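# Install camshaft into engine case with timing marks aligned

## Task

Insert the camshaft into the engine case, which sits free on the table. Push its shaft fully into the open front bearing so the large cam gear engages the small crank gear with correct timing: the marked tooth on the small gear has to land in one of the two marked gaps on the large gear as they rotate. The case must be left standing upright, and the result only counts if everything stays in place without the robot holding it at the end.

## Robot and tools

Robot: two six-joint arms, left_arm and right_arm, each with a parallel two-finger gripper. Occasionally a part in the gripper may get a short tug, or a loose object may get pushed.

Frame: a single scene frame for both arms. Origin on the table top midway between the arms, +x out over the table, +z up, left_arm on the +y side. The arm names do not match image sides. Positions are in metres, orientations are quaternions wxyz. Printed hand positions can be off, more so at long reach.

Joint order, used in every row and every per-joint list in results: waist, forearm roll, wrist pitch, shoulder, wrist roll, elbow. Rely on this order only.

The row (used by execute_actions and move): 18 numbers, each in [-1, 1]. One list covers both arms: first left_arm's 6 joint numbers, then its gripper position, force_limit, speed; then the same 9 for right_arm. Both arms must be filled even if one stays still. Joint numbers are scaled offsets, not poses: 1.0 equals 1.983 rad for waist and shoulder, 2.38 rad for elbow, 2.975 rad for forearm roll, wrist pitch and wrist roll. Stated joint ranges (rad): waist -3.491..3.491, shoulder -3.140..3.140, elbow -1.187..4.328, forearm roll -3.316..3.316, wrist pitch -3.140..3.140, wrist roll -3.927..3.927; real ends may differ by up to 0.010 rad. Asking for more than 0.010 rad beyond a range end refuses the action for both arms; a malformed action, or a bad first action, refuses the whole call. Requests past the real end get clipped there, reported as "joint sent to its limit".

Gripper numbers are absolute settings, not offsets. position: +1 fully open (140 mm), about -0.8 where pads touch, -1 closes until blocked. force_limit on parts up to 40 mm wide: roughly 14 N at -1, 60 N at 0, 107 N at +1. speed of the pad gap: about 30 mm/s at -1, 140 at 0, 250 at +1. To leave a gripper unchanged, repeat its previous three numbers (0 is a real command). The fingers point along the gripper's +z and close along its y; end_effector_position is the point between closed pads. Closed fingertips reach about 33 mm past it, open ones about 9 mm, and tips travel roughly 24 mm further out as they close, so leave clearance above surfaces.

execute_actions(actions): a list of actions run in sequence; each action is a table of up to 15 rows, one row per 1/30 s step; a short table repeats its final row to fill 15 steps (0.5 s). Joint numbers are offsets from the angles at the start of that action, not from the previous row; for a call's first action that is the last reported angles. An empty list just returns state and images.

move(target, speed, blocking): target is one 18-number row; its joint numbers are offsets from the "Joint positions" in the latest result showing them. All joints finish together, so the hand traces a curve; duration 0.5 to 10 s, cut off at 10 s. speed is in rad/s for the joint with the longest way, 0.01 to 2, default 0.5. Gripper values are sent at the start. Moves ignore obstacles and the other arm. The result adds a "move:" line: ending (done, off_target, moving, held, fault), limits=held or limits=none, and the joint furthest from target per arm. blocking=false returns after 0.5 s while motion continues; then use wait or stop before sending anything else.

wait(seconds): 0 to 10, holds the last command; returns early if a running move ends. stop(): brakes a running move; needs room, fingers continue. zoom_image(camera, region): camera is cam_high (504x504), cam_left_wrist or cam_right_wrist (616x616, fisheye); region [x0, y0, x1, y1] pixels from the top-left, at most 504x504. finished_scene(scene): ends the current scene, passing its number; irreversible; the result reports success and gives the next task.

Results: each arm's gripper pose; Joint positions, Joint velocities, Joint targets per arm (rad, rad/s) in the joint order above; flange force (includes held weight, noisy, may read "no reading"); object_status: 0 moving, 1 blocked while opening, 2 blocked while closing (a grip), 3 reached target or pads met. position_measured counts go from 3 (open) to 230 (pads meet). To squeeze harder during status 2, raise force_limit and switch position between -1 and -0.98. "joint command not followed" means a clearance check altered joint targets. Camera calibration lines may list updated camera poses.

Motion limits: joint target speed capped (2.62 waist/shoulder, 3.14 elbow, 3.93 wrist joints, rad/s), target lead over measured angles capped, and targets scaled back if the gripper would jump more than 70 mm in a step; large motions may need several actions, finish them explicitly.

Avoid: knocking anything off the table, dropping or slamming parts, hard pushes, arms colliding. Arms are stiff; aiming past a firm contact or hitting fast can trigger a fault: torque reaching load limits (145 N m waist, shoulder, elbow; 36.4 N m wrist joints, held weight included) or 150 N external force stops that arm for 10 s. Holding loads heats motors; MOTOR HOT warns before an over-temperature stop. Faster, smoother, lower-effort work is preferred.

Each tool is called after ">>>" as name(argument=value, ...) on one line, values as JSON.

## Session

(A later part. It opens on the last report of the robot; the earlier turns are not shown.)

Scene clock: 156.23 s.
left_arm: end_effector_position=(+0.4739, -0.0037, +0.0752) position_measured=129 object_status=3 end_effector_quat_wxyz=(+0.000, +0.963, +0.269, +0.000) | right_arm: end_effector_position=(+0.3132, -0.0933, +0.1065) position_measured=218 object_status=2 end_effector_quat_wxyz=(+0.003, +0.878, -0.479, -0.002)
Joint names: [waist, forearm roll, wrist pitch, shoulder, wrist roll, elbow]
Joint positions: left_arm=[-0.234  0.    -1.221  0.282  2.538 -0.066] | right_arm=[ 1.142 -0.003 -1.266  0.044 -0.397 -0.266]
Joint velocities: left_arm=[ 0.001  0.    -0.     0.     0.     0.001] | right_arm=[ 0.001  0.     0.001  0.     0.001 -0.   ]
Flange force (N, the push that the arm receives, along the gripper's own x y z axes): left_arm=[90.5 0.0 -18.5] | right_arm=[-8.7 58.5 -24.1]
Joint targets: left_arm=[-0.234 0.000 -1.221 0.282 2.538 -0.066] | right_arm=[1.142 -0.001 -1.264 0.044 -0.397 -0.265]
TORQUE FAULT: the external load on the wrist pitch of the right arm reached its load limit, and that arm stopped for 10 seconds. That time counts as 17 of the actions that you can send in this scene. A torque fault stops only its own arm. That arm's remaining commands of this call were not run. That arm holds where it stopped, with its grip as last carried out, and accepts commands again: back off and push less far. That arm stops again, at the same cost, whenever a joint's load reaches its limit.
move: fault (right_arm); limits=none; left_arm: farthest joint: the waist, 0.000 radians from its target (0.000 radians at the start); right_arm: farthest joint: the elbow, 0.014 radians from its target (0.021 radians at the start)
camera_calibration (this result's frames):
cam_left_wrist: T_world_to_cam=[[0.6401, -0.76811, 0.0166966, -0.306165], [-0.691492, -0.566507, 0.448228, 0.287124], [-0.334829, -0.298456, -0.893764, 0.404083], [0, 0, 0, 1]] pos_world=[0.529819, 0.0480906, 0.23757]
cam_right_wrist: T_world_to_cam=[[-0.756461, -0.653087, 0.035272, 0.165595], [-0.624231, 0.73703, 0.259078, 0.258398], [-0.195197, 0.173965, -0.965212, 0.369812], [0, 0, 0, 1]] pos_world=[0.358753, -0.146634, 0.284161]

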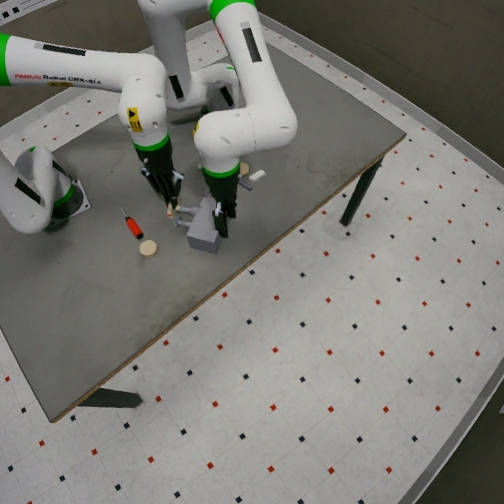

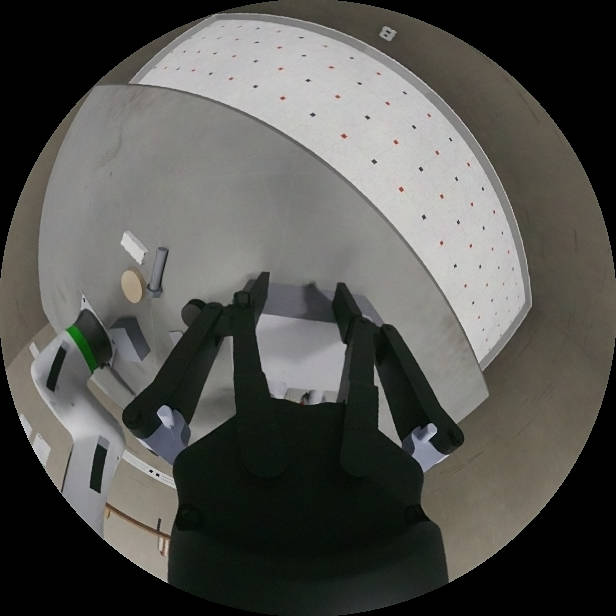

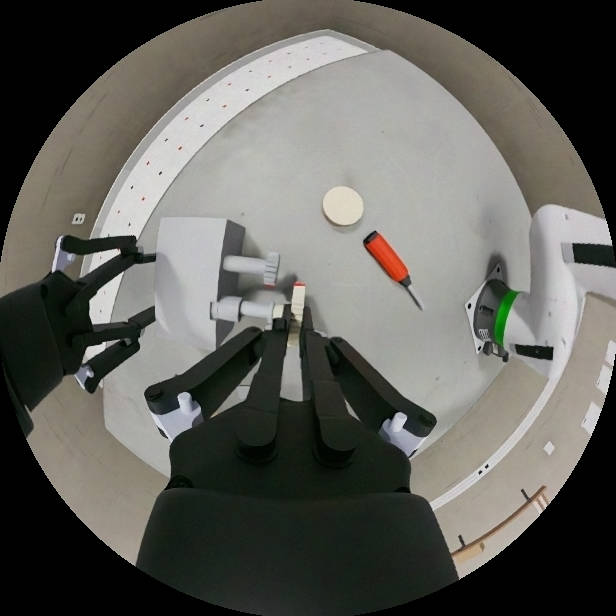

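>>> move(target=[0,0,0,0,0,0,0,0,0, 0.0045,0.0007,0.002,-0.0111,-0.002,-0.0084,-1,0.3,-1], speed=0.015)

>>> move(target=[0,0,0,0,0,0,0,0,0, -0.0015,0,0,0.0038,0.001,0.0033,-1,0.3,-1], speed=0.01)

Scene clock: 158.10 s.
left_arm: end_effector_position=(+0.4739, -0.0037, +0.0752) position_measured=129 object_status=3 end_effector_quat_wxyz=(+0.000, +0.963, +0.269, +0.000) | right_arm: end_effector_position=(+0.3080, -0.0954, +0.1079) position_measured=218 object_status=2 end_effector_quat_wxyz=(-0.001, +0.879, -0.478, -0.000)
Joint names: [waist, forearm roll, wrist pitch, shoulder, wrist roll, elbow]
Joint positions: left_arm=[-0.234  0.    -1.221  0.282  2.538 -0.066] | right_arm=[ 1.151 -0.001 -1.26   0.022 -0.403 -0.286]
Joint velocities: left_arm=[-0.001  0.001  0.001 -0.001 -0.     0.   ] | right_arm=[ 0.001 -0.001 -0.001  0.    -0.     0.   ]
Flange force (N, the push that the arm receives, along the gripper's own x y z axes): left_arm=[2.7 -3.9 3.6] | right_arm=[-0.6 -6.7 6.9]
Joint targets: left_arm=[-0.234 0.000 -1.221 0.282 2.538 -0.066] | right_arm=[1.151 -0.001 -1.260 0.022 -0.403 -0.286]
move: done; limits=none; left_arm: farthest joint: the waist, 0.000 radians from its target (0.000 radians at the start); right_arm: farthest joint: the waist, 0.000 radians from its target (0.009 radians at the start)
camera_calibration (this result's frames):
cam_left_wrist: T_world_to_cam=[[0.640094, -0.768116, 0.016672, -0.306157], [-0.691486, -0.566506, 0.448239, 0.287121], [-0.334855, -0.298443, -0.893758, 0.40408], [0, 0, 0, 1]] pos_world=[0.529817, 0.0480863, 0.237555]
cam_right_wrist: T_world_to_cam=[[-0.754296, -0.655977, 0.0270435, 0.160198], [-0.628476, 0.733361, 0.259231, 0.257346], [-0.189882, 0.178541, -0.965437, 0.36934], [0, 0, 0, 1]] pos_world=[0.352703, -0.149584, 0.28553]

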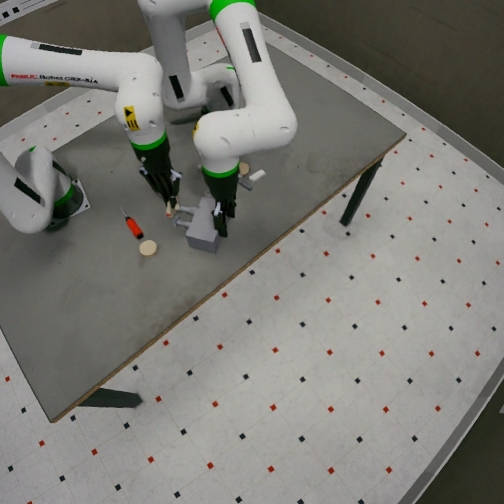

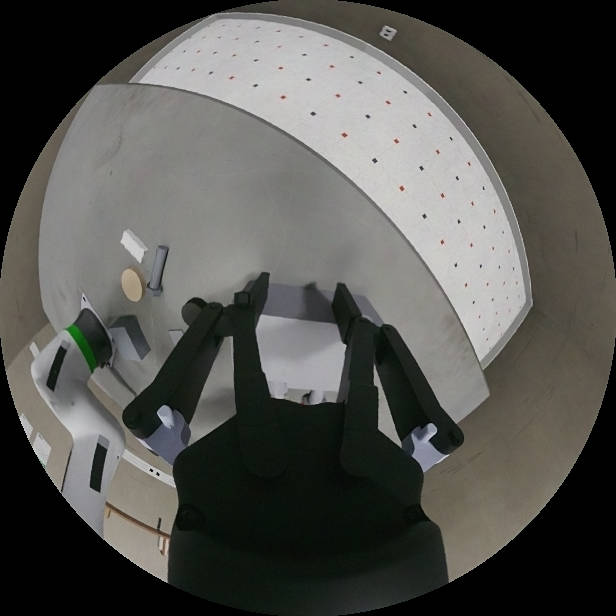

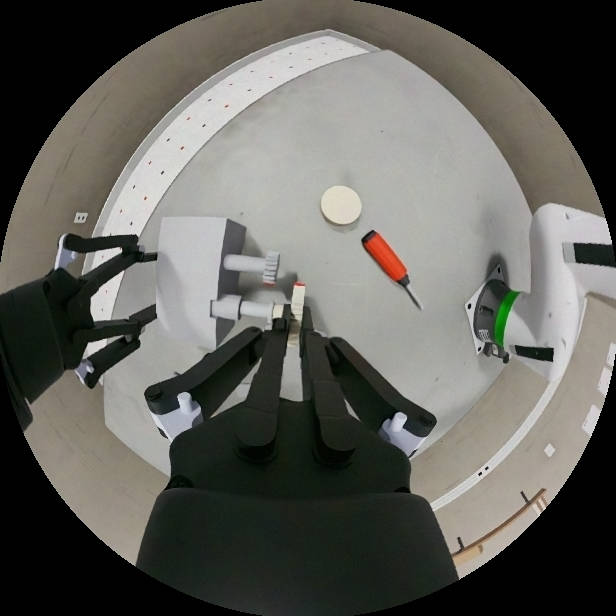

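Scene clock: 159.10 s.
left_arm: end_effector_position=(+0.4740, -0.0037, +0.0752) position_measured=129 object_status=3 end_effector_quat_wxyz=(+0.000, +0.963, +0.269, +0.000) | right_arm: end_effector_position=(+0.3106, -0.0937, +0.1079) position_measured=218 object_status=2 end_effector_quat_wxyz=(-0.001, +0.879, -0.478, -0.000)
Joint names: [waist, forearm roll, wrist pitch, shoulder, wrist roll, elbow]
Joint positions: left_arm=[-0.234  0.    -1.221  0.282  2.538 -0.066] | right_arm=[ 1.148 -0.001 -1.26   0.03  -0.4   -0.278]
Joint velocities: left_arm=[-0.001  0.     0.001  0.    -0.     0.001] | right_arm=[ 0.     0.001  0.001  0.    -0.001  0.   ]
Flange force (N, the push that the arm receives, along the gripper's own x y z axes): left_arm=[12.9 0.8 8.8] | right_arm=[-6.0 7.5 4.0]
Joint targets: left_arm=[-0.234 0.000 -1.221 0.282 2.538 -0.066] | right_arm=[1.148 -0.001 -1.260 0.030 -0.400 -0.278]
move: done; limits=none; left_arm: farthest joint: the waist, 0.000 radians from its target (0.000 radians at the start); right_arm: farthest joint: the waist, 0.000 radians from its target (0.003 radians at the start)
camera_calibration (this result's frames):
cam_left_wrist: T_world_to_cam=[[0.640106, -0.768104, 0.0167761, -0.306204], [-0.691551, -0.566523, 0.448116, 0.287223], [-0.334696, -0.298443, -0.893818, 0.404049], [0, 0, 0, 1]] pos_world=[0.529866, 0.0481085, 0.237574]
cam_right_wrist: T_world_to_cam=[[-0.75432, -0.655962, 0.0267659, 0.163304], [-0.628481, 0.733302, 0.259384, 0.257728], [-0.189774, 0.178837, -0.965403, 0.369559], [0, 0, 0, 1]] pos_world=[0.355293, -0.147962, 0.285552]

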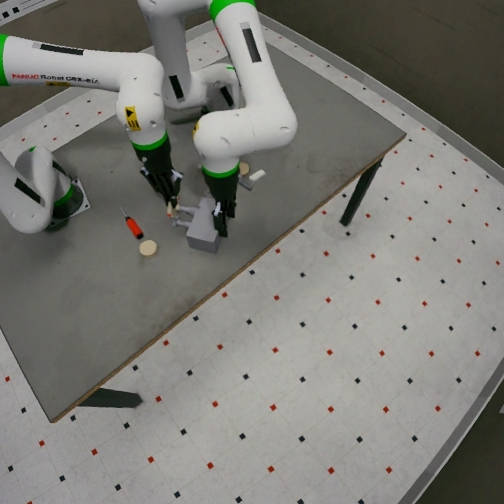

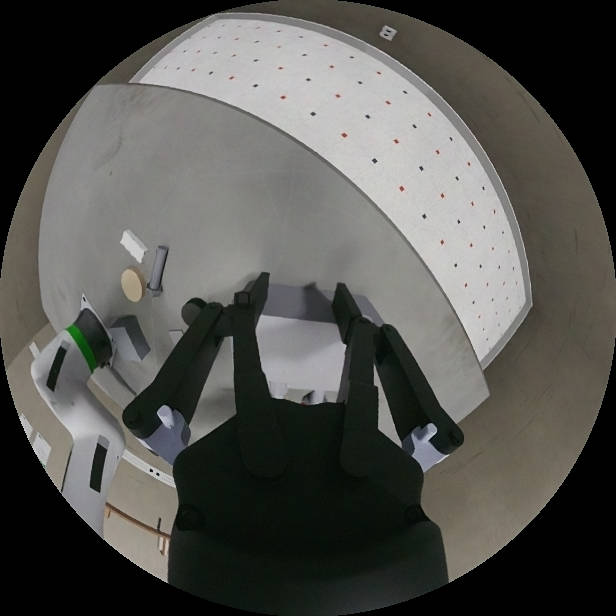

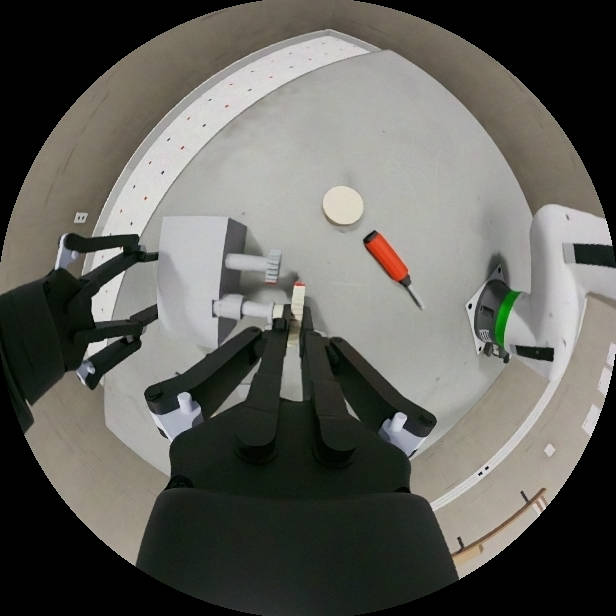

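>>> move(target=[0,0,0,0,0,0,0,0,0, -0.0008,0,0,0.0038,0.0006,0.0032,-1,0.3,-1], speed=0.01)

Scene clock: 160.17 s.
left_arm: end_effector_position=(+0.4740, -0.0037, +0.0752) position_measured=129 object_status=3 end_effector_quat_wxyz=(+0.000, +0.963, +0.269, +0.000) | right_arm: end_effector_position=(+0.3128, -0.0917, +0.1079) position_measured=218 object_status=2 end_effector_quat_wxyz=(-0.001, +0.879, -0.478, -0.000)
Joint names: [waist, forearm roll, wrist pitch, shoulder, wrist roll, elbow]
Joint positions: left_arm=[-0.234  0.    -1.221  0.282  2.538 -0.066] | right_arm=[ 1.146 -0.001 -1.26   0.037 -0.398 -0.27 ]
Joint velocities: left_arm=[ 0.001  0.001  0.002 -0.    -0.001  0.001] | right_arm=[ 0.001 -0.001 -0.002  0.     0.001  0.   ]
Flange force (N, the push that the arm receives, along the gripper's own x y z axes): left_arm=[4.5 -6.6 4.0] | right_arm=[-0.2 3.5 6.2]
Joint targets: left_arm=[-0.234 0.000 -1.221 0.282 2.538 -0.066] | right_arm=[1.146 -0.001 -1.260 0.037 -0.398 -0.270]
move: done; limits=none; left_arm: farthest joint: the waist, 0.000 radians from its target (0.000 radians at the start); right_arm: farthest joint: the waist, 0.000 radians from its target (0.001 radians at the start)
camera_calibration (this result's frames):
cam_left_wrist: T_world_to_cam=[[0.640105, -0.768104, 0.0167905, -0.30621], [-0.691558, -0.56652, 0.44811, 0.287229], [-0.334683, -0.298449, -0.893821, 0.404044], [0, 0, 0, 1]] pos_world=[0.529869, 0.0481072, 0.237574]
cam_right_wrist: T_world_to_cam=[[-0.754193, -0.65611, 0.026694, 0.166251], [-0.62863, 0.73316, 0.259422, 0.257656], [-0.189781, 0.178874, -0.965395, 0.369542], [0, 0, 0, 1]] pos_world=[0.357488, -0.145926, 0.285474]

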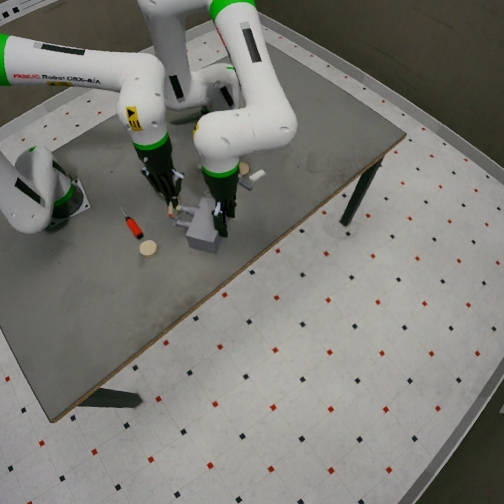

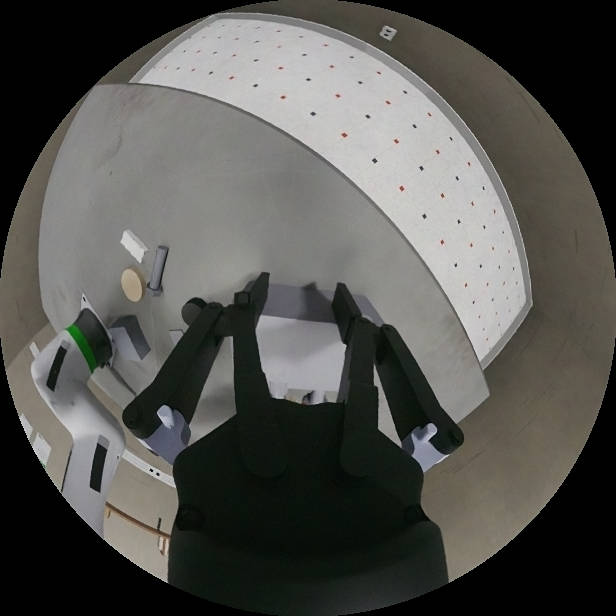

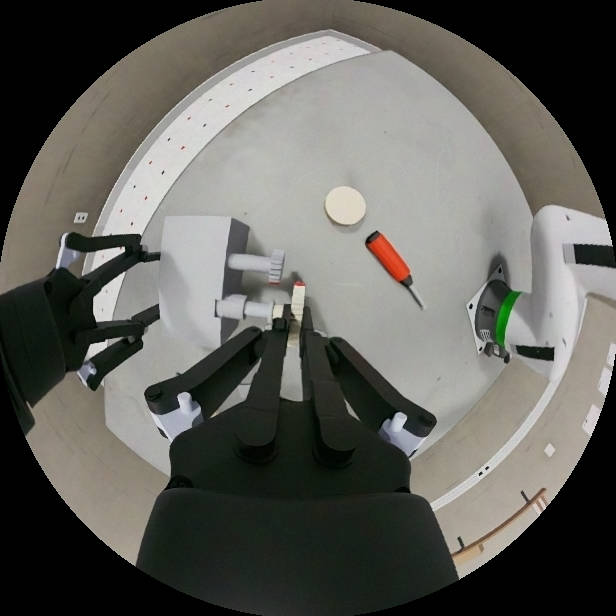

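Passed.

>>> move(target=[0,0,0,0,0,0,0,0,0, -0.0027,0,0,0.0075,0.0018,0.0063,-1,0.3,-1], speed=0.01)

Scene clock: 162.00 s.
left_arm: end_effector_position=(+0.4741, -0.0037, +0.0752) position_measured=129 object_status=3 end_effector_quat_wxyz=(+0.000, +0.963, +0.269, +0.001) | right_arm: end_effector_position=(+0.3176, -0.0886, +0.1076) position_measured=218 object_status=2 end_effector_quat_wxyz=(-0.001, +0.879, -0.478, -0.000)
Joint names: [waist, forearm roll, wrist pitch, shoulder, wrist roll, elbow]
Joint positions: left_arm=[-0.234 -0.    -1.221  0.282  2.538 -0.066] | right_arm=[ 1.141 -0.001 -1.261  0.052 -0.392 -0.255]
Joint velocities: left_arm=[ 0.001  0.001  0.001 -0.001  0.     0.002] | right_arm=[0.001 0.001 0.002 0.    0.    0.   ]
Flange force (N, the push that the arm receives, along the gripper's own x y z axes): left_arm=[81.6 9.1 4.6] | right_arm=[-18.9 97.5 -55.0]
Joint targets: left_arm=[-0.234 0.000 -1.221 0.282 2.538 -0.066] | right_arm=[1.141 -0.001 -1.260 0.052 -0.392 -0.255]
move: done; limits=none; left_arm: farthest joint: the waist, 0.000 radians from its target (0.000 radians at the start); right_arm: farthest joint: the wrist pitch, 0.001 radians from its target (0.000 radians at the start)
camera_calibration (this result's frames):
cam_left_wrist: T_world_to_cam=[[0.640136, -0.768074, 0.0169587, -0.306282], [-0.691663, -0.566563, 0.447894, 0.287389], [-0.334408, -0.298443, -0.893926, 0.404004], [0, 0, 0, 1]] pos_world=[0.529941, 0.0481486, 0.237624]
cam_right_wrist: T_world_to_cam=[[-0.754206, -0.656081, 0.0270438, 0.171906], [-0.628538, 0.733236, 0.259433, 0.258478], [-0.190038, 0.178668, -0.965382, 0.369737], [0, 0, 0, 1]] pos_world=[0.36238, -0.142801, 0.285231]

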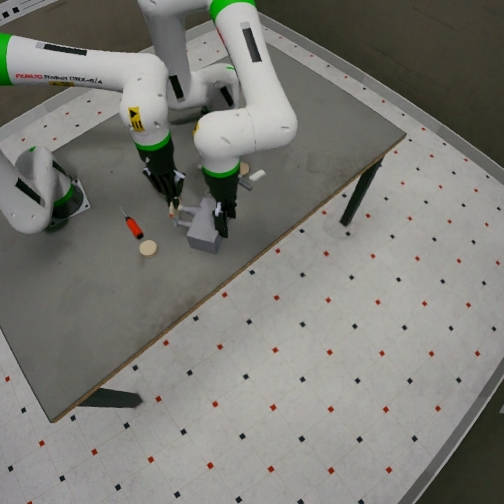

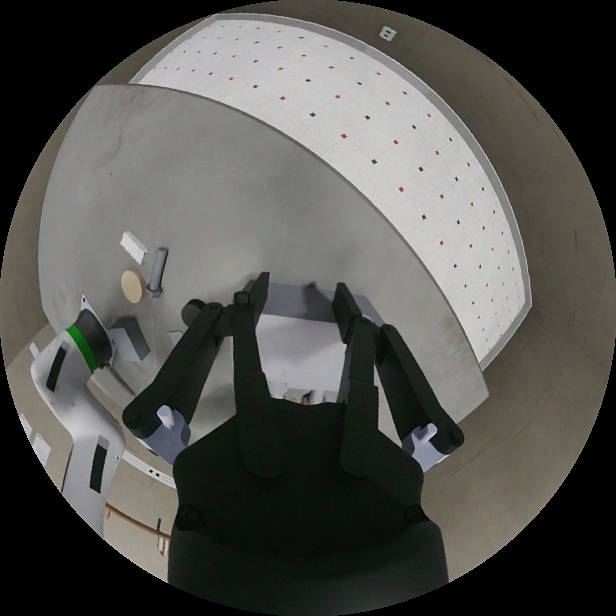

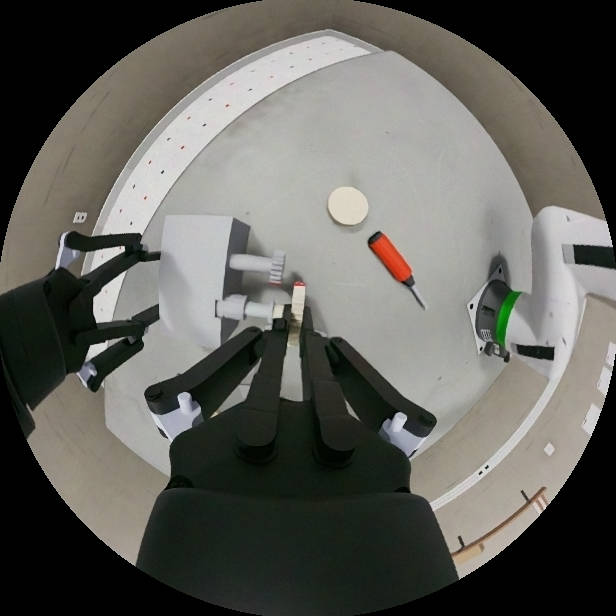

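>>> move(target=[0,0,0,0,0,0,0,0,0, 0.003,0,0.0003,-0.0066,-0.002,-0.0047,-1,0.3,-1], speed=0.015)

>>> move(target=[0,0,0,0,0,0,0,0,0, -0.001,0,0,0.0035,0.0007,0.0032,-1,0.3,-1], speed=0.01)

Scene clock: 163.23 s.
left_arm: end_effector_position=(+0.4740, -0.0037, +0.0752) position_measured=129 object_status=3 end_effector_quat_wxyz=(+0.000, +0.963, +0.269, +0.000) | right_arm: end_effector_position=(+0.3138, -0.0898, +0.1087) position_measured=218 object_status=2 end_effector_quat_wxyz=(-0.003, +0.879, -0.478, -0.000)
Joint names: [waist, forearm roll, wrist pitch, shoulder, wrist roll, elbow]
Joint positions: left_arm=[-0.234  0.    -1.221  0.282  2.538 -0.066] | right_arm=[ 1.147 -0.001 -1.259  0.039 -0.398 -0.266]
Joint velocities: left_arm=[-0.001  0.001  0.001  0.    -0.     0.   ] | right_arm=[-0.001 -0.    -0.002 -0.     0.    -0.   ]
Flange force (N, the push that the arm receives, along the gripper's own x y z axes): left_arm=[16.4 -3.4 6.8] | right_arm=[-2.1 11.0 12.9]
Joint targets: left_arm=[-0.234 -0.000 -1.221 0.282 2.538 -0.066] | right_arm=[1.147 -0.001 -1.260 0.039 -0.398 -0.266]
move: done; limits=none; left_arm: farthest joint: the waist, 0.000 radians from its target (0.000 radians at the start); right_arm: farthest joint: the wrist pitch, 0.001 radians from its target (0.001 radians at the start)
camera_calibration (this result's frames):
cam_left_wrist: T_world_to_cam=[[0.640127, -0.768084, 0.0168659, -0.306241], [-0.691567, -0.566518, 0.448098, 0.287219], [-0.334622, -0.298504, -0.893825, 0.404041], [0, 0, 0, 1]] pos_world=[0.529865, 0.0481041, 0.237605]
cam_right_wrist: T_world_to_cam=[[-0.754238, -0.656162, 0.0239989, 0.168462], [-0.62903, 0.732565, 0.260135, 0.256682], [-0.188272, 0.181108, -0.965274, 0.36989], [0, 0, 0, 1]] pos_world=[0.358161, -0.144488, 0.28623]

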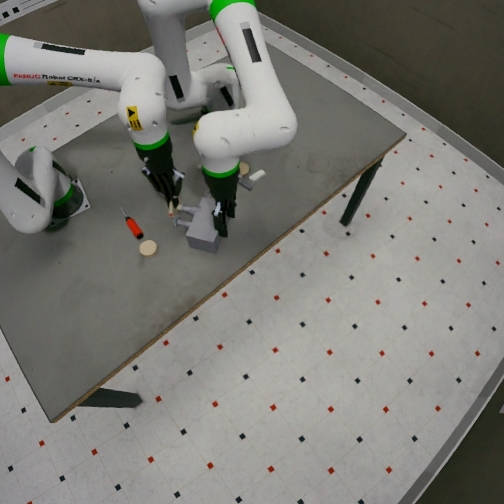

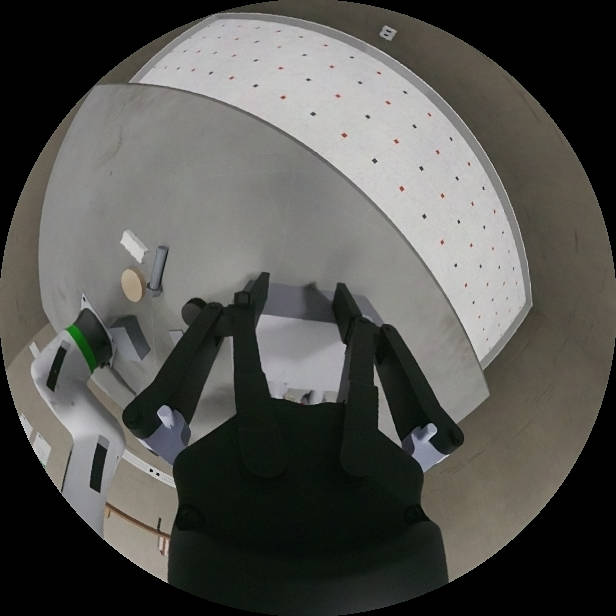

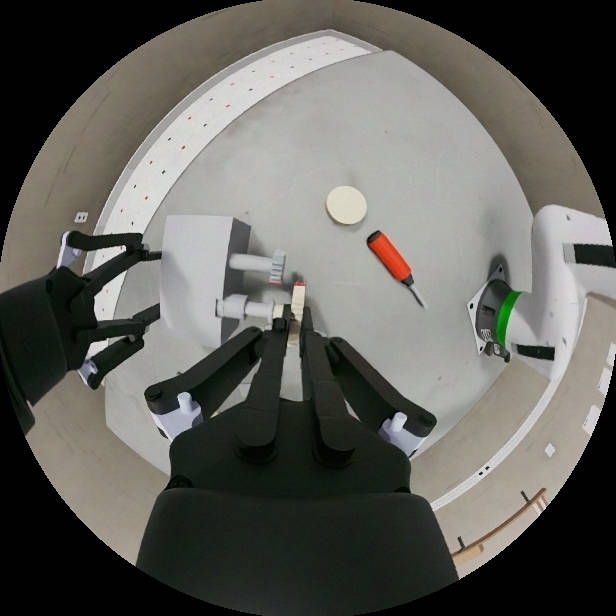

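Scene clock: 164.20 s.
left_arm: end_effector_position=(+0.4740, -0.0037, +0.0752) position_measured=129 object_status=3 end_effector_quat_wxyz=(+0.000, +0.963, +0.269, +0.001) | right_arm: end_effector_position=(+0.3160, -0.0880, +0.1088) position_measured=218 object_status=2 end_effector_quat_wxyz=(-0.003, +0.879, -0.478, -0.000)
Joint names: [waist, forearm roll, wrist pitch, shoulder, wrist roll, elbow]
Joint positions: left_arm=[-0.234 -0.    -1.221  0.282  2.538 -0.066] | right_arm=[ 1.145 -0.001 -1.26   0.046 -0.396 -0.259]
Joint velocities: left_arm=[ 0.001 -0.     0.001  0.002 -0.001  0.001] | right_arm=[-0.    -0.002  0.002  0.    -0.001  0.   ]
Flange force (N, the push that the arm receives, along the gripper's own x y z axes): left_arm=[57.8 0.1 6.8] | right_arm=[-3.7 57.4 -3.6]
Joint targets: left_arm=[-0.234 0.000 -1.221 0.282 2.538 -0.066] | right_arm=[1.145 -0.001 -1.259 0.046 -0.396 -0.259]
move: done; limits=none; left_arm: farthest joint: the waist, 0.000 radians from its target (0.000 radians at the start); right_arm: farthest joint: the wrist pitch, 0.001 radians from its target (0.000 radians at the start)
camera_calibration (this result's frames):
cam_left_wrist: T_world_to_cam=[[0.640089, -0.768113, 0.0169842, -0.306276], [-0.691693, -0.566502, 0.447924, 0.287352], [-0.334434, -0.298459, -0.89391, 0.403995], [0, 0, 0, 1]] pos_world=[0.529913, 0.0481072, 0.237625]
cam_right_wrist: T_world_to_cam=[[-0.754197, -0.656218, 0.02375, 0.171348], [-0.629095, 0.732446, 0.26031, 0.256695], [-0.188215, 0.181384, -0.965233, 0.370109], [0, 0, 0, 1]] pos_world=[0.360377, -0.142706, 0.286351]

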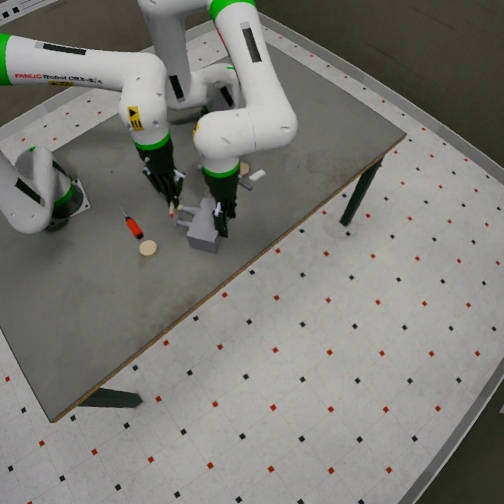

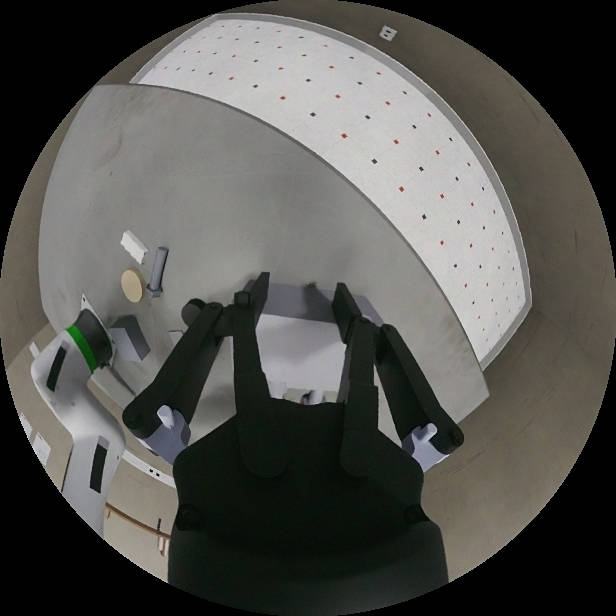

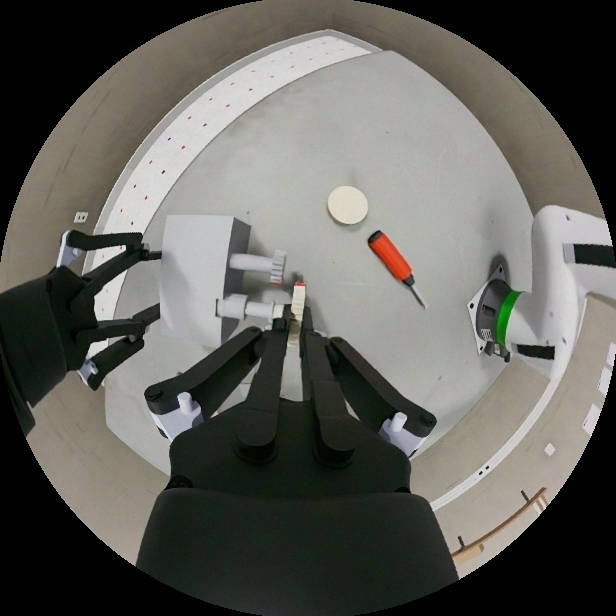

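>>> move(target=[0,0,0,0,0.01,0,0,0,0, 0.0015,0,-0.0005,-0.005,-0.001,-0.0048,-1,0.3,-1], speed=0.02)

>>> move(target=[0,0,0,0,0,0,0,0,0, -0.0018,0,0,0.005,0.0012,0.0043,-1,0.3,-1], speed=0.01)

Scene clock: 166.10 s.
left_arm: end_effector_position=(+0.4740, -0.0038, +0.0752) position_measured=129 object_status=3 end_effector_quat_wxyz=(+0.000, +0.959, +0.283, +0.001) | right_arm: end_effector_position=(+0.3121, -0.0914, +0.1084) position_measured=218 object_status=2 end_effector_quat_wxyz=(-0.002, +0.879, -0.478, -0.000)
Joint names: [waist, forearm roll, wrist pitch, shoulder, wrist roll, elbow]
Joint positions: left_arm=[-0.234  0.    -1.221  0.282  2.568 -0.066] | right_arm=[ 1.148 -0.001 -1.261  0.036 -0.399 -0.27 ]
Joint velocities: left_arm=[ 0.001  0.    -0.001  0.001 -0.    -0.001] | right_arm=[-0.001 -0.001 -0.    -0.     0.     0.   ]
Flange force (N, the push that the arm receives, along the gripper's own x y z axes): left_arm=[4.0 -8.1 7.1] | right_arm=[1.3 -3.1 13.3]
Joint targets: left_arm=[-0.234 -0.000 -1.221 0.282 2.568 -0.066] | right_arm=[1.148 -0.001 -1.261 0.036 -0.399 -0.270]
move: done; limits=none; left_arm: farthest joint: the waist, 0.000 radians from its target (0.000 radians at the start); right_arm: farthest joint: the waist, 0.000 radians from its target (0.003 radians at the start)
camera_calibration (this result's frames):
cam_left_wrist: T_world_to_cam=[[0.662657, -0.74873, 0.0170093, -0.316908], [-0.674489, -0.586771, 0.448068, 0.279051], [-0.325502, -0.308388, -0.893838, 0.399684], [0, 0, 0, 1]] pos_world=[0.528316, 0.0497183, 0.237609]
cam_right_wrist: T_world_to_cam=[[-0.754152, -0.65616, 0.0266316, 0.165946], [-0.628659, 0.73308, 0.25958, 0.256862], [-0.189849, 0.17902, -0.965354, 0.369865], [0, 0, 0, 1]] pos_world=[0.356845, -0.145627, 0.285955]

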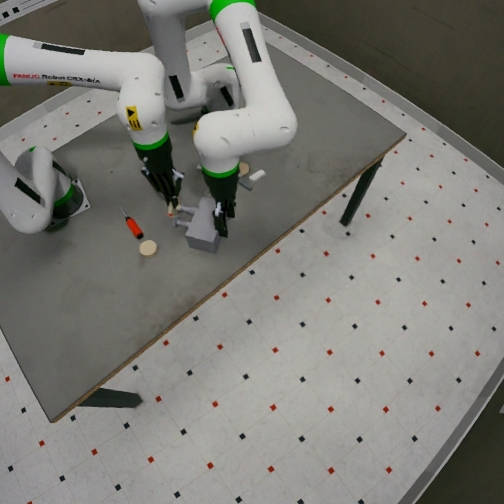

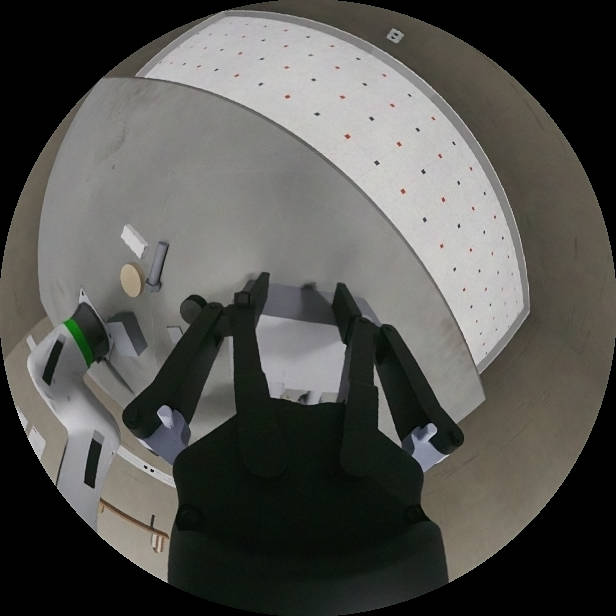

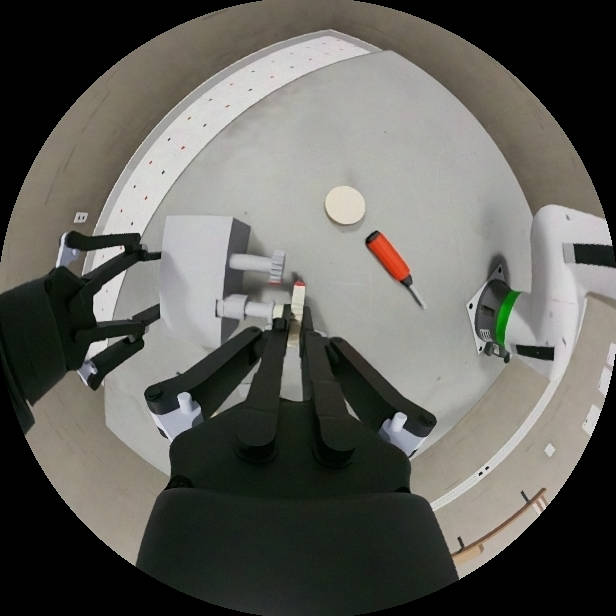

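Scene clock: 167.33 s.
left_arm: end_effector_position=(+0.4741, -0.0037, +0.0753) position_measured=129 object_status=3 end_effector_quat_wxyz=(+0.000, +0.959, +0.283, +0.001) | right_arm: end_effector_position=(+0.3155, -0.0892, +0.1083) position_measured=218 object_status=2 end_effector_quat_wxyz=(-0.002, +0.879, -0.478, -0.000)
Joint names: [waist, forearm roll, wrist pitch, shoulder, wrist roll, elbow]
Joint positions: left_arm=[-0.234 -0.    -1.22   0.282  2.568 -0.066] | right_arm=[ 1.144 -0.001 -1.262  0.046 -0.396 -0.26 ]
Joint velocities: left_arm=[ 0.    -0.001  0.    -0.    -0.     0.001] | right_arm=[-0.     0.001 -0.001 -0.     0.001 -0.   ]
Flange force (N, the push that the arm receives, along the gripper's own x y z axes): left_arm=[42.5 -6.6 -4.1] | right_arm=[2.9 41.8 -10.5]
Joint targets: left_arm=[-0.234 0.000 -1.221 0.282 2.568 -0.066] | right_arm=[1.144 -0.001 -1.261 0.046 -0.396 -0.260]
move: done; limits=none; left_arm: farthest joint: the wrist pitch, 0.001 radians from its target (0.000 radians at the start); right_arm: farthest joint: the wrist pitch, 0.001 radians from its target (0.000 radians at the start)
camera_calibration (this result's frames):
cam_left_wrist: T_world_to_cam=[[0.662626, -0.748755, 0.0170932, -0.316932], [-0.674585, -0.586762, 0.447934, 0.279153], [-0.325363, -0.308343, -0.893903, 0.399654], [0, 0, 0, 1]] pos_world=[0.528353, 0.0497222, 0.237627]
cam_right_wrist: T_world_to_cam=[[-0.754161, -0.656148, 0.0266587, 0.169847], [-0.628646, 0.733097, 0.259562, 0.257387], [-0.189855, 0.178993, -0.965358, 0.370066], [0, 0, 0, 1]] pos_world=[0.360157, -0.143484, 0.285911]

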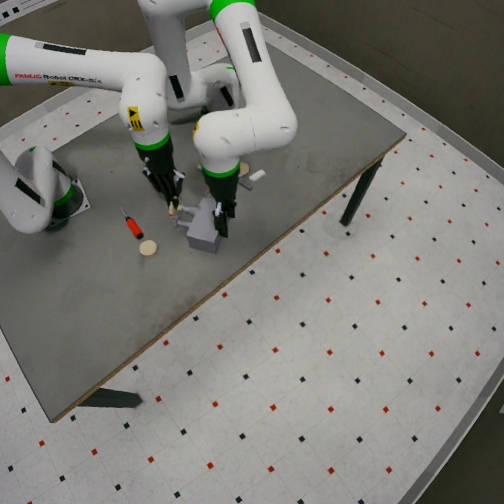

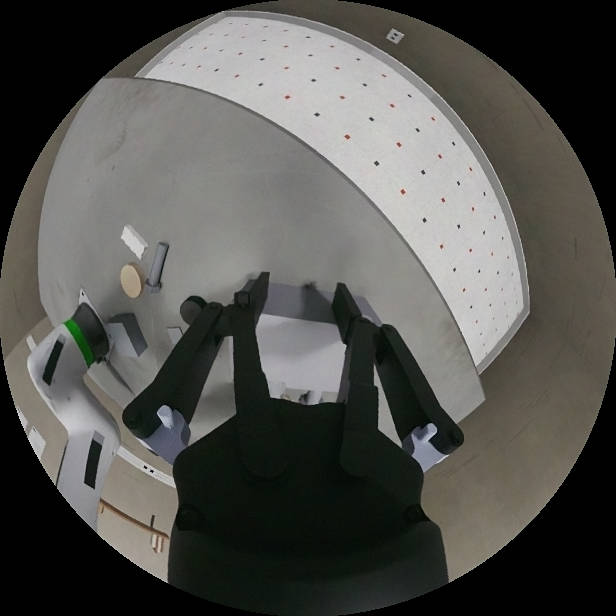

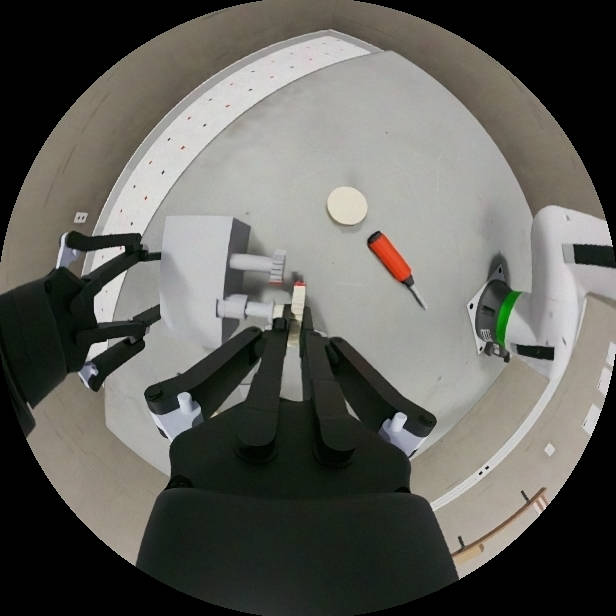

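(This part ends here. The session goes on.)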